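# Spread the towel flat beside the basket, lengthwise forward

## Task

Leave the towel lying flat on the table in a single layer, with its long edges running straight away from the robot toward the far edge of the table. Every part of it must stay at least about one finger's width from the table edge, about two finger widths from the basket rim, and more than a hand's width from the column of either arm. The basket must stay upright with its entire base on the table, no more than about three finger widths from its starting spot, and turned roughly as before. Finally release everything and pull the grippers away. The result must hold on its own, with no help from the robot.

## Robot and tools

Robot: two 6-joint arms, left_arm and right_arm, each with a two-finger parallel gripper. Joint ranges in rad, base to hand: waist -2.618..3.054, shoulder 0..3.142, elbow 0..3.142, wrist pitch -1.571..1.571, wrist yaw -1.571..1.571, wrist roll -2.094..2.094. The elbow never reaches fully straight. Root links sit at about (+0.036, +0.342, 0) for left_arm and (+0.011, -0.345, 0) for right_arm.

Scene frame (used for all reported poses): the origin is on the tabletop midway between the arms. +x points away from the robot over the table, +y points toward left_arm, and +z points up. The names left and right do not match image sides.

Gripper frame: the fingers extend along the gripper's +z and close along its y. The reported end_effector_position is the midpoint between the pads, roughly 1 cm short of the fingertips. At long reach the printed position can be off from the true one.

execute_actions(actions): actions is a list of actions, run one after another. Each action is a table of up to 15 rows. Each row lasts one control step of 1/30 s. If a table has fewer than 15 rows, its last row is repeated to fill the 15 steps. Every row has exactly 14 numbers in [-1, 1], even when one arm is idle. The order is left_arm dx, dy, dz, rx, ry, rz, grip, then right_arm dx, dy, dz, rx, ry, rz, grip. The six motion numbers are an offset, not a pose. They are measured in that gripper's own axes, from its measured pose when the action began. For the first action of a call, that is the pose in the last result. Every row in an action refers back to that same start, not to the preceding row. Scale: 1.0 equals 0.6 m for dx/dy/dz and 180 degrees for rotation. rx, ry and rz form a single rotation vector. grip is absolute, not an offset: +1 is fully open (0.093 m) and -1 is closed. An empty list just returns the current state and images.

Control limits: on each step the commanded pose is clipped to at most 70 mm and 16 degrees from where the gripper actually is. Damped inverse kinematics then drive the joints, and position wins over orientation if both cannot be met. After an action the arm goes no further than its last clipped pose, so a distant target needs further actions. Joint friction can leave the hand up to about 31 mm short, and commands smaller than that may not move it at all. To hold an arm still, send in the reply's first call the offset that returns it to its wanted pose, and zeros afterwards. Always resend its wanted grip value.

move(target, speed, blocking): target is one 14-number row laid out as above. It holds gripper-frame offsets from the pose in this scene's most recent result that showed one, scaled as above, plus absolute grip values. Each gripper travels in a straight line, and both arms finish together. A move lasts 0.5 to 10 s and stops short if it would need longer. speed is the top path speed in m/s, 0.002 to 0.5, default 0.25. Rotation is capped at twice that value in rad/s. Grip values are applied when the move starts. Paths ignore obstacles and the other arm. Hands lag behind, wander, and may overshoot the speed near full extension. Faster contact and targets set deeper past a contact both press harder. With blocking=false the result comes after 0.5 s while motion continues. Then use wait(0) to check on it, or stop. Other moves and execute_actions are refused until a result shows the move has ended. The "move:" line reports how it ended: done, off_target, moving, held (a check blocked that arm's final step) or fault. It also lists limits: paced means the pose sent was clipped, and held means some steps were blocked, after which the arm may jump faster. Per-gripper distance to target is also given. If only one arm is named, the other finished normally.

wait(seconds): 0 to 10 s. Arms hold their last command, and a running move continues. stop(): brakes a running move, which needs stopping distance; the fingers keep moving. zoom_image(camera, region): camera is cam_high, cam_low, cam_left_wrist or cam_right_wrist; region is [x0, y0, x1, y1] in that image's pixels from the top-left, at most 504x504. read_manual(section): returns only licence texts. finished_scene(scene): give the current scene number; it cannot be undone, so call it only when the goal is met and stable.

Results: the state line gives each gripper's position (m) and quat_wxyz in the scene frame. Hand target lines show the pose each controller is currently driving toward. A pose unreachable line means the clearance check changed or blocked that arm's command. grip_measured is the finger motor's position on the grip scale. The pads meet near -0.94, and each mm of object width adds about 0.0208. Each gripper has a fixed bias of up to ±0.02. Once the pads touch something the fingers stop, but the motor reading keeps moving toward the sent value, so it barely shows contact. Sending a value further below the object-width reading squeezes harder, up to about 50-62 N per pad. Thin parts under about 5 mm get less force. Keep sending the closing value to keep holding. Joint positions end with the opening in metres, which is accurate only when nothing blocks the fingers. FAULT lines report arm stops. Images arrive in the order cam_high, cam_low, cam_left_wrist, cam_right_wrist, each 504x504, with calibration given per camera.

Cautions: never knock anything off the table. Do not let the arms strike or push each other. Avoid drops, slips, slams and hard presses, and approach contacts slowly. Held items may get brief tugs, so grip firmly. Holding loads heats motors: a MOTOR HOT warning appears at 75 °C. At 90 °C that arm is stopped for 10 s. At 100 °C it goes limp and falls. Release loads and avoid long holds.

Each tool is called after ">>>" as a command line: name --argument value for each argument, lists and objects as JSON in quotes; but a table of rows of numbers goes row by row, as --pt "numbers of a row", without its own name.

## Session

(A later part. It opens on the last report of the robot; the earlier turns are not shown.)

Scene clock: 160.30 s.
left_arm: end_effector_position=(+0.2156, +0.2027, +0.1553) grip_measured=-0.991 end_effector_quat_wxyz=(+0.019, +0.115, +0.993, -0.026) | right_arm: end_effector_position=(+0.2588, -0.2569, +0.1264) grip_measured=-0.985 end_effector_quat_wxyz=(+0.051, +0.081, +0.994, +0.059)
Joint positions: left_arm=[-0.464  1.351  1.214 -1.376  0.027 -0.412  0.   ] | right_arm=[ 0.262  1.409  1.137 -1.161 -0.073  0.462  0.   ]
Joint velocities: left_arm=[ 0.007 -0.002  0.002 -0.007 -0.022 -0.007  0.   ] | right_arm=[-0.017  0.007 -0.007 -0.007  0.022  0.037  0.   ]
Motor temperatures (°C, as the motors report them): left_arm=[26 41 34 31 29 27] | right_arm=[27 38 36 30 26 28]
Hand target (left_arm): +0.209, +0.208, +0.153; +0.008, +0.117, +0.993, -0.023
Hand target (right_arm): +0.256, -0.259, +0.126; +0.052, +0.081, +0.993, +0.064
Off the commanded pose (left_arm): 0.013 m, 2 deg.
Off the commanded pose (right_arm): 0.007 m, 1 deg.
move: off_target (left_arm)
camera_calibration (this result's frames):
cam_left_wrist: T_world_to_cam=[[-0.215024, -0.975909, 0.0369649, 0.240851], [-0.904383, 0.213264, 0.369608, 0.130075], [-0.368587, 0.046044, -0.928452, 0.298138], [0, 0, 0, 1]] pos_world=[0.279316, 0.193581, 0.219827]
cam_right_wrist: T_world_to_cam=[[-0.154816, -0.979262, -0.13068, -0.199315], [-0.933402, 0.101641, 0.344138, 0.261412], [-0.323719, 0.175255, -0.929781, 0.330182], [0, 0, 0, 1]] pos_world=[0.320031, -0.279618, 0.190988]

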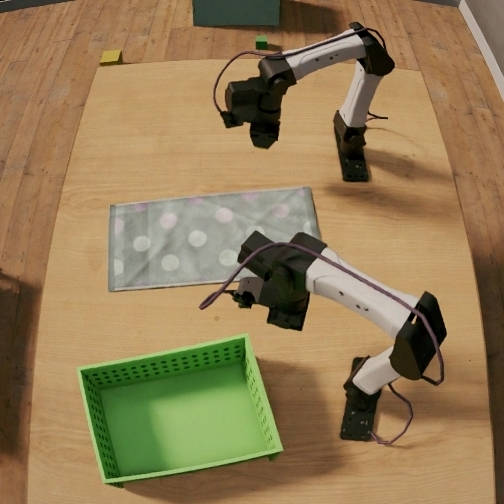

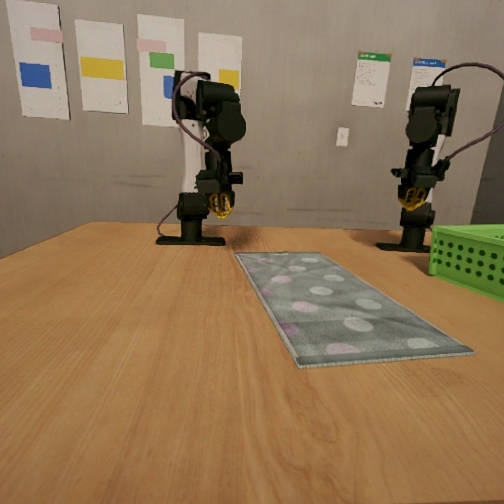

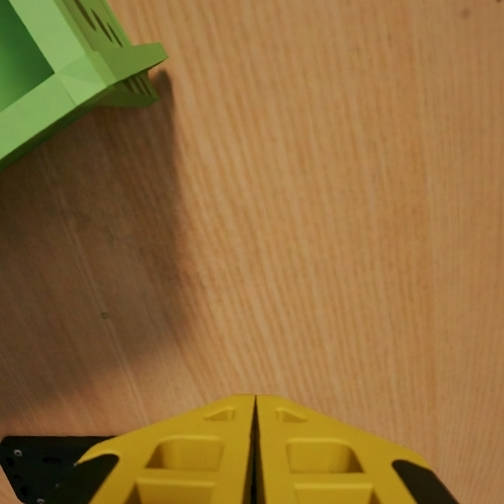

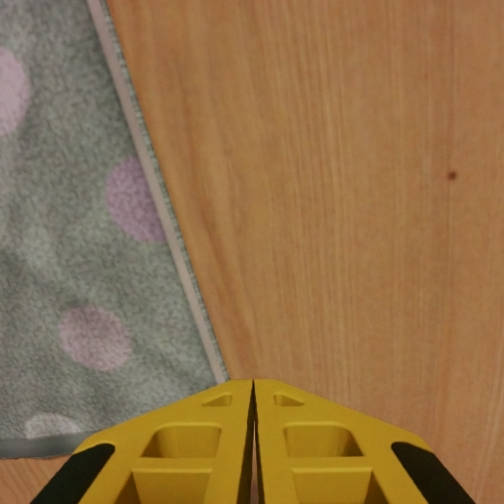

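>>> move --target '[-0.093,-0.357,0.16,0,0,0,-1,-0.31,0.3,0.17,0,0,0,-1]'

>>> move --target '[0,0,0.095,0,0,0,-1,0,0,0.095,0,0,0,-1]' --speed 0.05

>>> move --target '[0.025,0.085,0.012,0,0,0.03,-1,0,0,0.012,0,0,0.03,-1]' --speed 0.04

>>> move --target '[0,0,-0.15,0,0,0,-1,0,0,-0.15,0,0,0,-1]' --speed 0.12

>>> move --target '[0.12,0.32,-0.1,0,0,0,-1,0.3,-0.3,-0.1,0,0,0,-1]'

Scene clock: 175.63 s.
left_arm: end_effector_position=(+0.2164, -0.0153, +0.0627) grip_measured=-0.991 end_effector_quat_wxyz=(-0.001, +0.118, +0.993, -0.021) | right_arm: end_effector_position=(+0.4789, -0.1012, +0.0633) grip_measured=-0.985 end_effector_quat_wxyz=(+0.052, +0.080, +0.993, +0.065)
Joint positions: left_arm=[-0.916  2.058  1.651 -1.13   0.024 -0.857  0.   ] | right_arm=[ 0.429  2.569  2.512 -1.358 -0.059  0.628  0.   ]
Joint velocities: left_arm=[-0.017  0.002  0.002 -0.037  0.007 -0.022  0.   ] | right_arm=[-0.002  0.002 -0.002  0.022 -0.022  0.007  0.   ]
Motor temperatures (°C, as the motors report them): left_arm=[26 39 34 31 29 27] | right_arm=[27 37 36 30 26 28]
Hand target (left_arm): +0.221, -0.022, +0.068; +0.012, +0.115, +0.993, -0.028
Hand target (right_arm): +0.477, -0.099, +0.062; +0.050, +0.081, +0.994, +0.060
Off the commanded pose (left_arm): 0.015 m, 2 deg.
Off the commanded pose (right_arm): 0.003 m, 1 deg.
move: off_target (left_arm)
camera_calibration (this result's frames):
cam_left_wrist: T_world_to_cam=[[-0.220918, -0.974823, 0.0302624, 0.0333731], [-0.888684, 0.213987, 0.405524, 0.205828], [-0.40179, 0.0626942, -0.913583, 0.228961], [0, 0, 0, 1]] pos_world=[0.282283, -0.0258661, 0.124696]
cam_right_wrist: T_world_to_cam=[[-0.153201, -0.977767, -0.143181, -0.0208187], [-0.934582, 0.0962839, 0.342471, 0.472869], [-0.321071, 0.186282, -0.928554, 0.315295], [0, 0, 0, 1]] pos_world=[0.539977, -0.124619, 0.127844]

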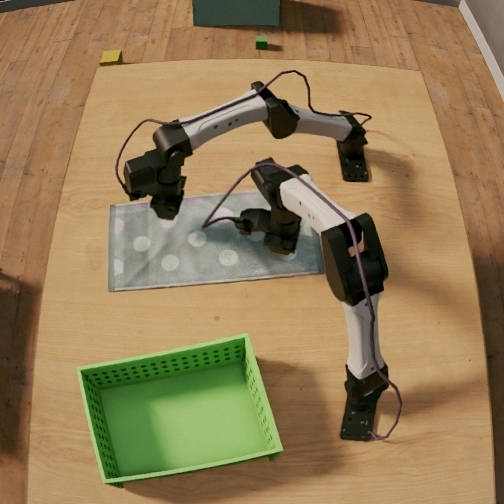

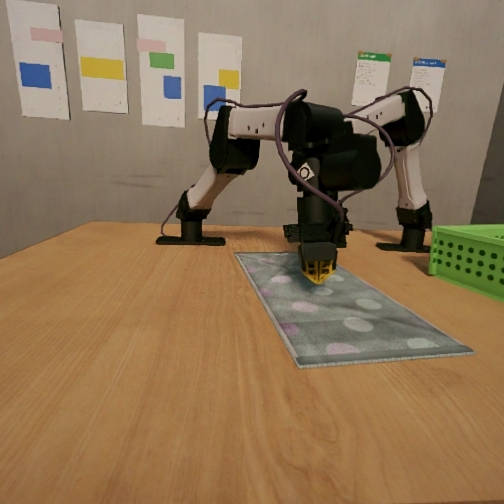

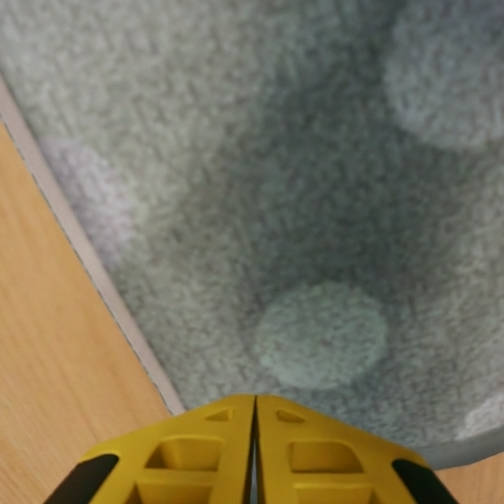

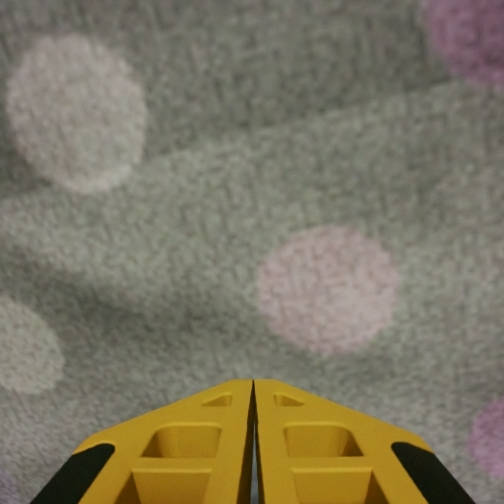

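Scene clock: 177.03 s.
left_arm: end_effector_position=(+0.2162, -0.0150, +0.0198) grip_measured=-0.991 end_effector_quat_wxyz=(-0.002, +0.118, +0.993, -0.019) | right_arm: end_effector_position=(+0.4846, -0.0984, +0.0223) grip_measured=-0.985 end_effector_quat_wxyz=(+0.053, +0.080, +0.993, +0.066)
Joint positions: left_arm=[-0.916  2.101  1.542 -0.982  0.024 -0.857  0.   ] | right_arm=[ 0.429  2.578  2.365 -1.197 -0.059  0.628  0.   ]
Joint velocities: left_arm=[ 0.002  0.002 -0.002  0.007 -0.007  0.037  0.   ] | right_arm=[ 0.002  0.007  0.017  0.022 -0.081 -0.007  0.   ]
Motor temperatures (°C, as the motors report them): left_arm=[26 39 34 31 29 27] | right_arm=[27 38 36 30 26 28]
Hand target (left_arm): +0.216, -0.016, +0.006; -0.001, +0.118, +0.993, -0.020
Hand target (right_arm): +0.485, -0.095, +0.007; +0.051, +0.080, +0.993, +0.065
Off the commanded pose (left_arm): 0.014 m, 0 deg.
Off the commanded pose (right_arm): 0.016 m, 0 deg.
move: off_target (left_arm, right_arm)
camera_calibration (this result's frames):
cam_left_wrist: T_world_to_cam=[[-0.220859, -0.974939, 0.0267612, 0.0350511], [-0.88783, 0.212332, 0.408257, 0.222707], [-0.403708, 0.0664078, -0.912475, 0.190114], [0, 0, 0, 1]] pos_world=[0.282218, -0.0257402, 0.0816146]
cam_right_wrist: T_world_to_cam=[[-0.152658, -0.977497, -0.145583, -0.0232133], [-0.935862, 0.0956471, 0.339137, 0.492608], [-0.317581, 0.188018, -0.929404, 0.277042], [0, 0, 0, 1]] pos_world=[0.545452, -0.121896, 0.0870433]

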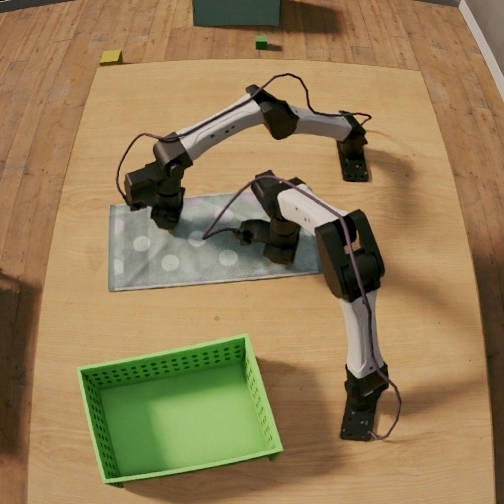

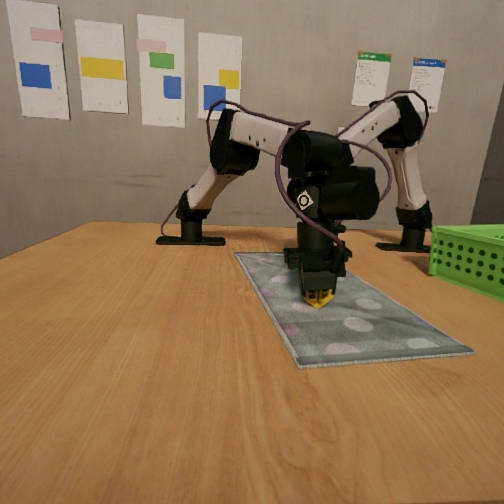

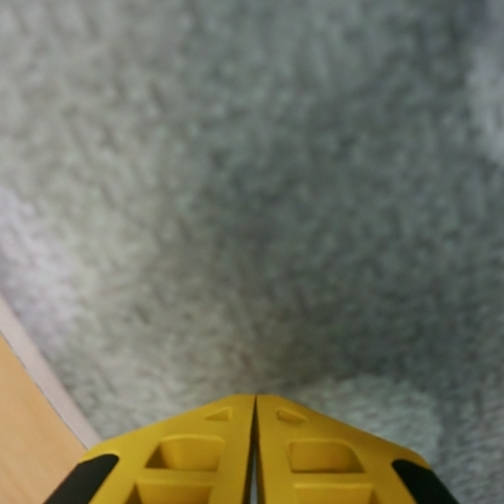

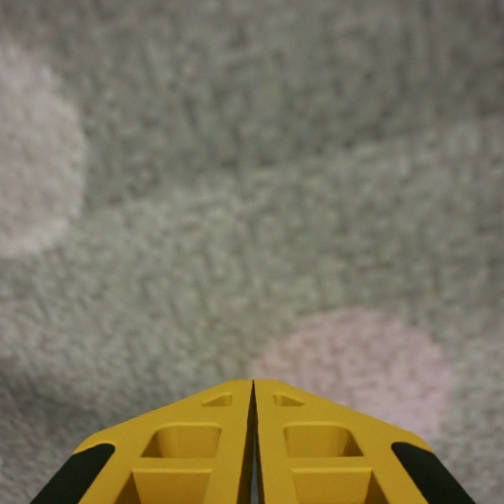

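Scene clock: 178.63 s.
left_arm: end_effector_position=(+0.2216, +0.0187, +0.0195) grip_measured=-0.991 end_effector_quat_wxyz=(+0.020, +0.162, +0.986, -0.043) | right_arm: end_effector_position=(+0.4846, -0.0984, +0.0223) grip_measured=-0.985 end_effector_quat_wxyz=(+0.051, +0.122, +0.989, +0.069)
Joint positions: left_arm=[-0.861  1.952  1.314 -0.84   0.025 -0.714  0.   ] | right_arm=[ 0.429  2.578  2.365 -1.197 -0.059  0.712  0.   ]
Joint velocities: left_arm=[ 0.012 -0.002  0.017 -0.037  0.051  0.022  0.   ] | right_arm=[ 0.002 -0.007 -0.007  0.007 -0.007  0.007  0.   ]
Motor temperatures (°C, as the motors report them): left_arm=[26 39 34 31 29 27] | right_arm=[27 39 36 30 26 28]
Hand target (left_arm): +0.214, +0.037, +0.012; -0.000, +0.165, +0.986, -0.019
Hand target (right_arm): +0.485, -0.098, +0.015; +0.050, +0.127, +0.988, +0.069
Off the commanded pose (left_arm): 0.023 m, 4 deg.
Off the commanded pose (right_arm): 0.007 m, 1 deg.
move: off_target (left_arm)
camera_calibration (this result's frames):
cam_left_wrist: T_world_to_cam=[[-0.308088, -0.948896, 0.068389, 0.0870969], [-0.879693, 0.311515, 0.359303, 0.217835], [-0.362246, 0.0505359, -0.930712, 0.181261], [0, 0, 0, 1]] pos_world=[0.284122, 0.00562697, 0.0844765]
cam_right_wrist: T_world_to_cam=[[-0.234373, -0.960019, -0.153078, 0.0182734], [-0.921335, 0.169111, 0.350061, 0.49255], [-0.310178, 0.223082, -0.924134, 0.276786], [0, 0, 0, 1]] pos_world=[0.543939, -0.127499, 0.0861621]

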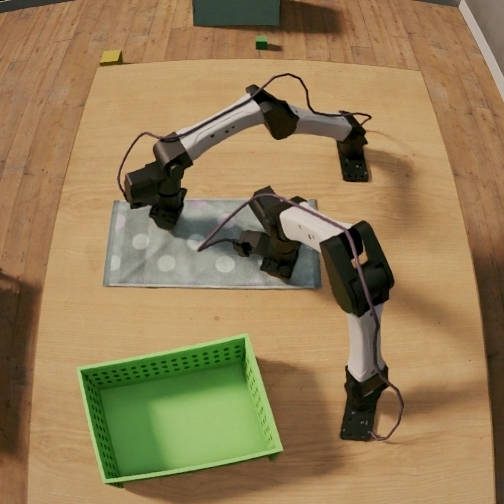

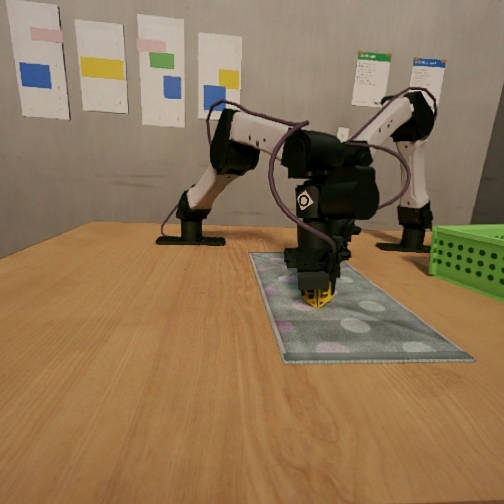

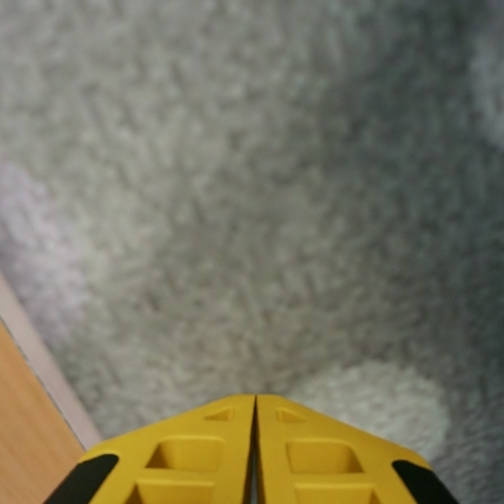

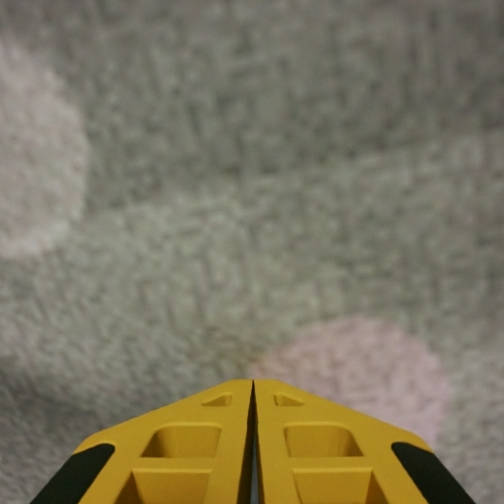

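Scene clock: 180.20 s.
left_arm: end_effector_position=(+0.2168, +0.0269, +0.0981) grip_measured=-0.991 end_effector_quat_wxyz=(+0.013, +0.163, +0.986, -0.035) | right_arm: end_effector_position=(+0.4724, -0.1044, +0.1123) grip_measured=-0.985 end_effector_quat_wxyz=(+0.059, +0.122, +0.988, +0.074)
Joint positions: left_arm=[-0.861  1.861  1.515 -1.154  0.025 -0.713  0.   ] | right_arm=[ 0.429  2.594  2.76  -1.557 -0.059  0.712  0.   ]
Joint velocities: left_arm=[-0.012  0.012 -0.012  0.051 -0.037 -0.037  0.   ] | right_arm=[-0.012 -0.012 -0.017 -0.007 -0.066 -0.066  0.   ]
Motor temperatures (°C, as the motors report them): left_arm=[26 39 34 31 29 27] | right_arm=[27 39 36 30 26 28]
Hand target (left_arm): +0.219, +0.025, +0.109; +0.020, +0.163, +0.986, -0.043
Hand target (right_arm): +0.473, -0.109, +0.111; +0.055, +0.122, +0.988, +0.071
Off the commanded pose (left_arm): 0.011 m, 1 deg.
Off the commanded pose (right_arm): 0.005 m, 1 deg.
joint sent to its limit (right arm) — the command would take joint 4 (wrist pitch) past its lower limit, so that joint was sent only as far as its limit.
move: off_target (left_arm)
camera_calibration (this result's frames):
cam_left_wrist: T_world_to_cam=[[-0.307788, -0.949909, 0.0542179, 0.0894129], [-0.875616, 0.305088, 0.374456, 0.180544], [-0.37224, 0.0677787, -0.925658, 0.253474], [0, 0, 0, 1]] pos_world=[0.279961, 0.012672, 0.162177]
cam_right_wrist: T_world_to_cam=[[-0.231656, -0.958667, -0.165207, 0.0235892], [-0.927191, 0.166199, 0.3357, 0.454935], [-0.294367, 0.230945, -0.927369, 0.351201], [0, 0, 0, 1]] pos_world=[0.530658, -0.134104, 0.176869]

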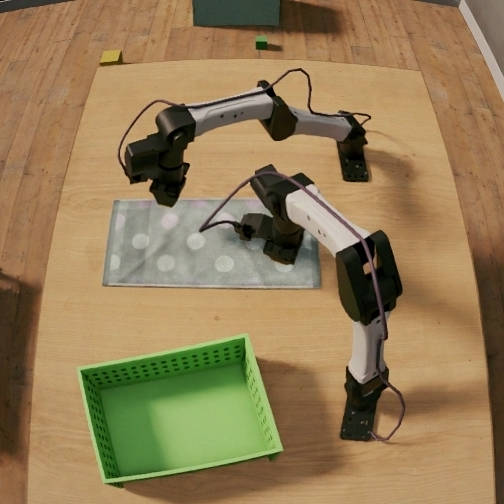

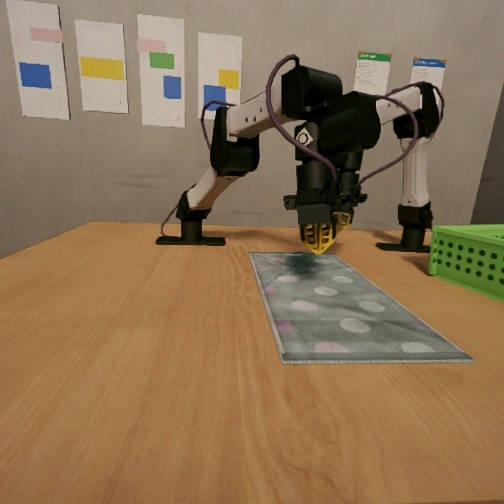

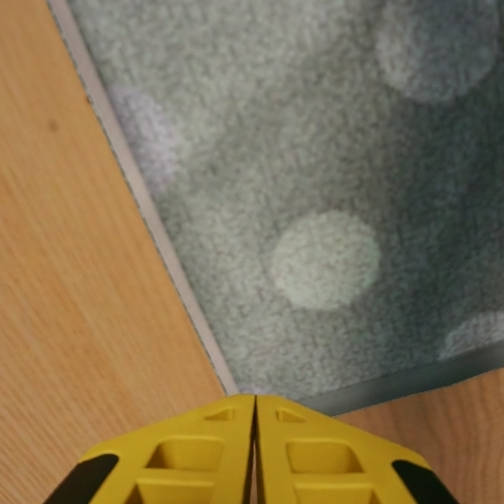

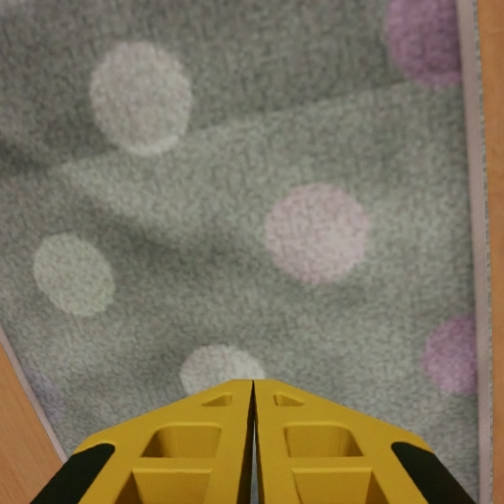

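Scene clock: 181.90 s.
left_arm: end_effector_position=(+0.2191, +0.2312, +0.1501) grip_measured=-0.991 end_effector_quat_wxyz=(+0.032, +0.160, +0.986, -0.030) | right_arm: end_effector_position=(+0.2538, -0.2400, +0.1276) grip_measured=-0.985 end_effector_quat_wxyz=(+0.056, +0.121, +0.989, +0.068)
Joint positions: left_arm=[-0.341  1.277  1.138 -1.351  0.035 -0.198  0.   ] | right_arm=[ 0.332  1.391  1.124 -1.14  -0.067  0.614  0.   ]
Joint velocities: left_arm=[-0.002 -0.012 -0.012 -0.037 -0.022 -0.022  0.   ] | right_arm=[-0.007 -0.002 -0.012 -0.022 -0.022 -0.007  0.   ]
Motor temperatures (°C, as the motors report them): left_arm=[26 39 34 31 29 27] | right_arm=[27 40 36 30 26 28]
Hand target (left_arm): +0.212, +0.235, +0.148; +0.020, +0.163, +0.986, -0.032
Hand target (right_arm): +0.252, -0.242, +0.127; +0.059, +0.122, +0.988, +0.073
Off the commanded pose (left_arm): 0.013 m, 2 deg.
Off the commanded pose (right_arm): 0.005 m, 1 deg.
move: off_target (left_arm)
camera_calibration (this result's frames):
cam_left_wrist: T_world_to_cam=[[-0.304004, -0.951843, 0.0397014, 0.283153], [-0.890816, 0.29879, 0.342302, 0.110426], [-0.33768, 0.0686944, -0.938751, 0.28283], [0, 0, 0, 1]] pos_world=[0.279955, 0.217094, 0.216466]
cam_right_wrist: T_world_to_cam=[[-0.231972, -0.960604, -0.153063, -0.156457], [-0.925319, 0.169395, 0.33925, 0.269457], [-0.299957, 0.220328, -0.92816, 0.331336], [0, 0, 0, 1]] pos_world=[0.312427, -0.268941, 0.192172]

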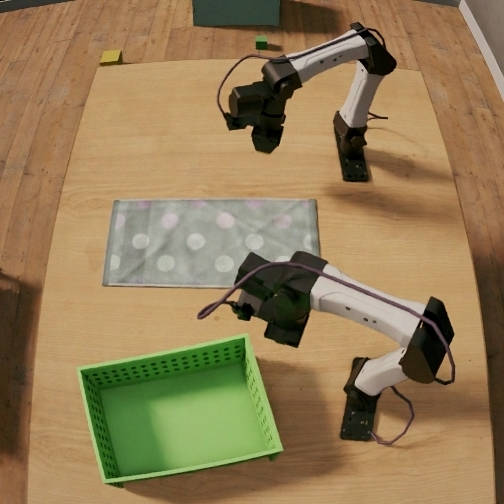

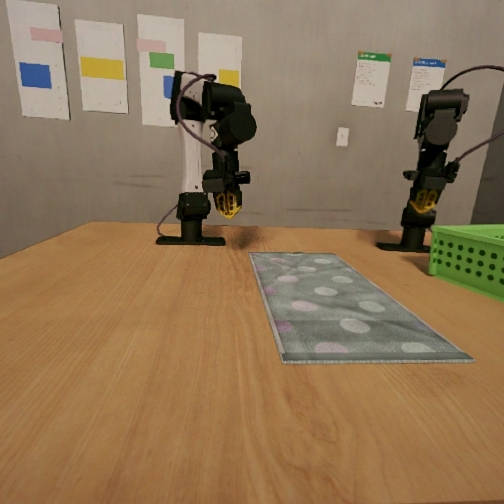

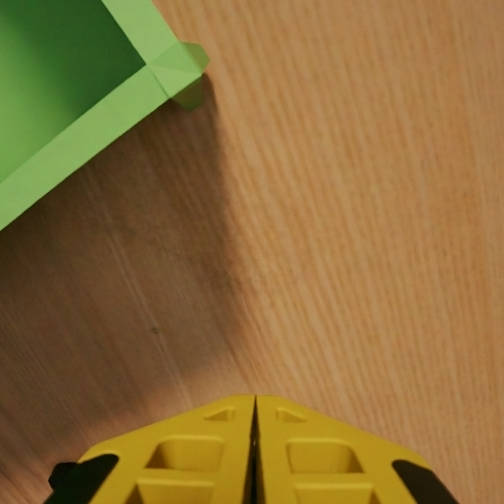

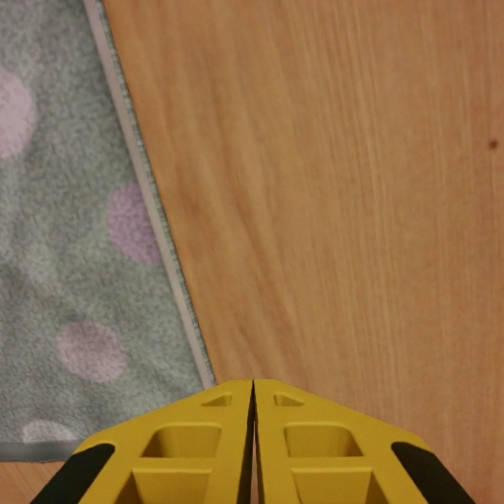

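>>> finished_scene --scene 1

The scene is finished: the task was done.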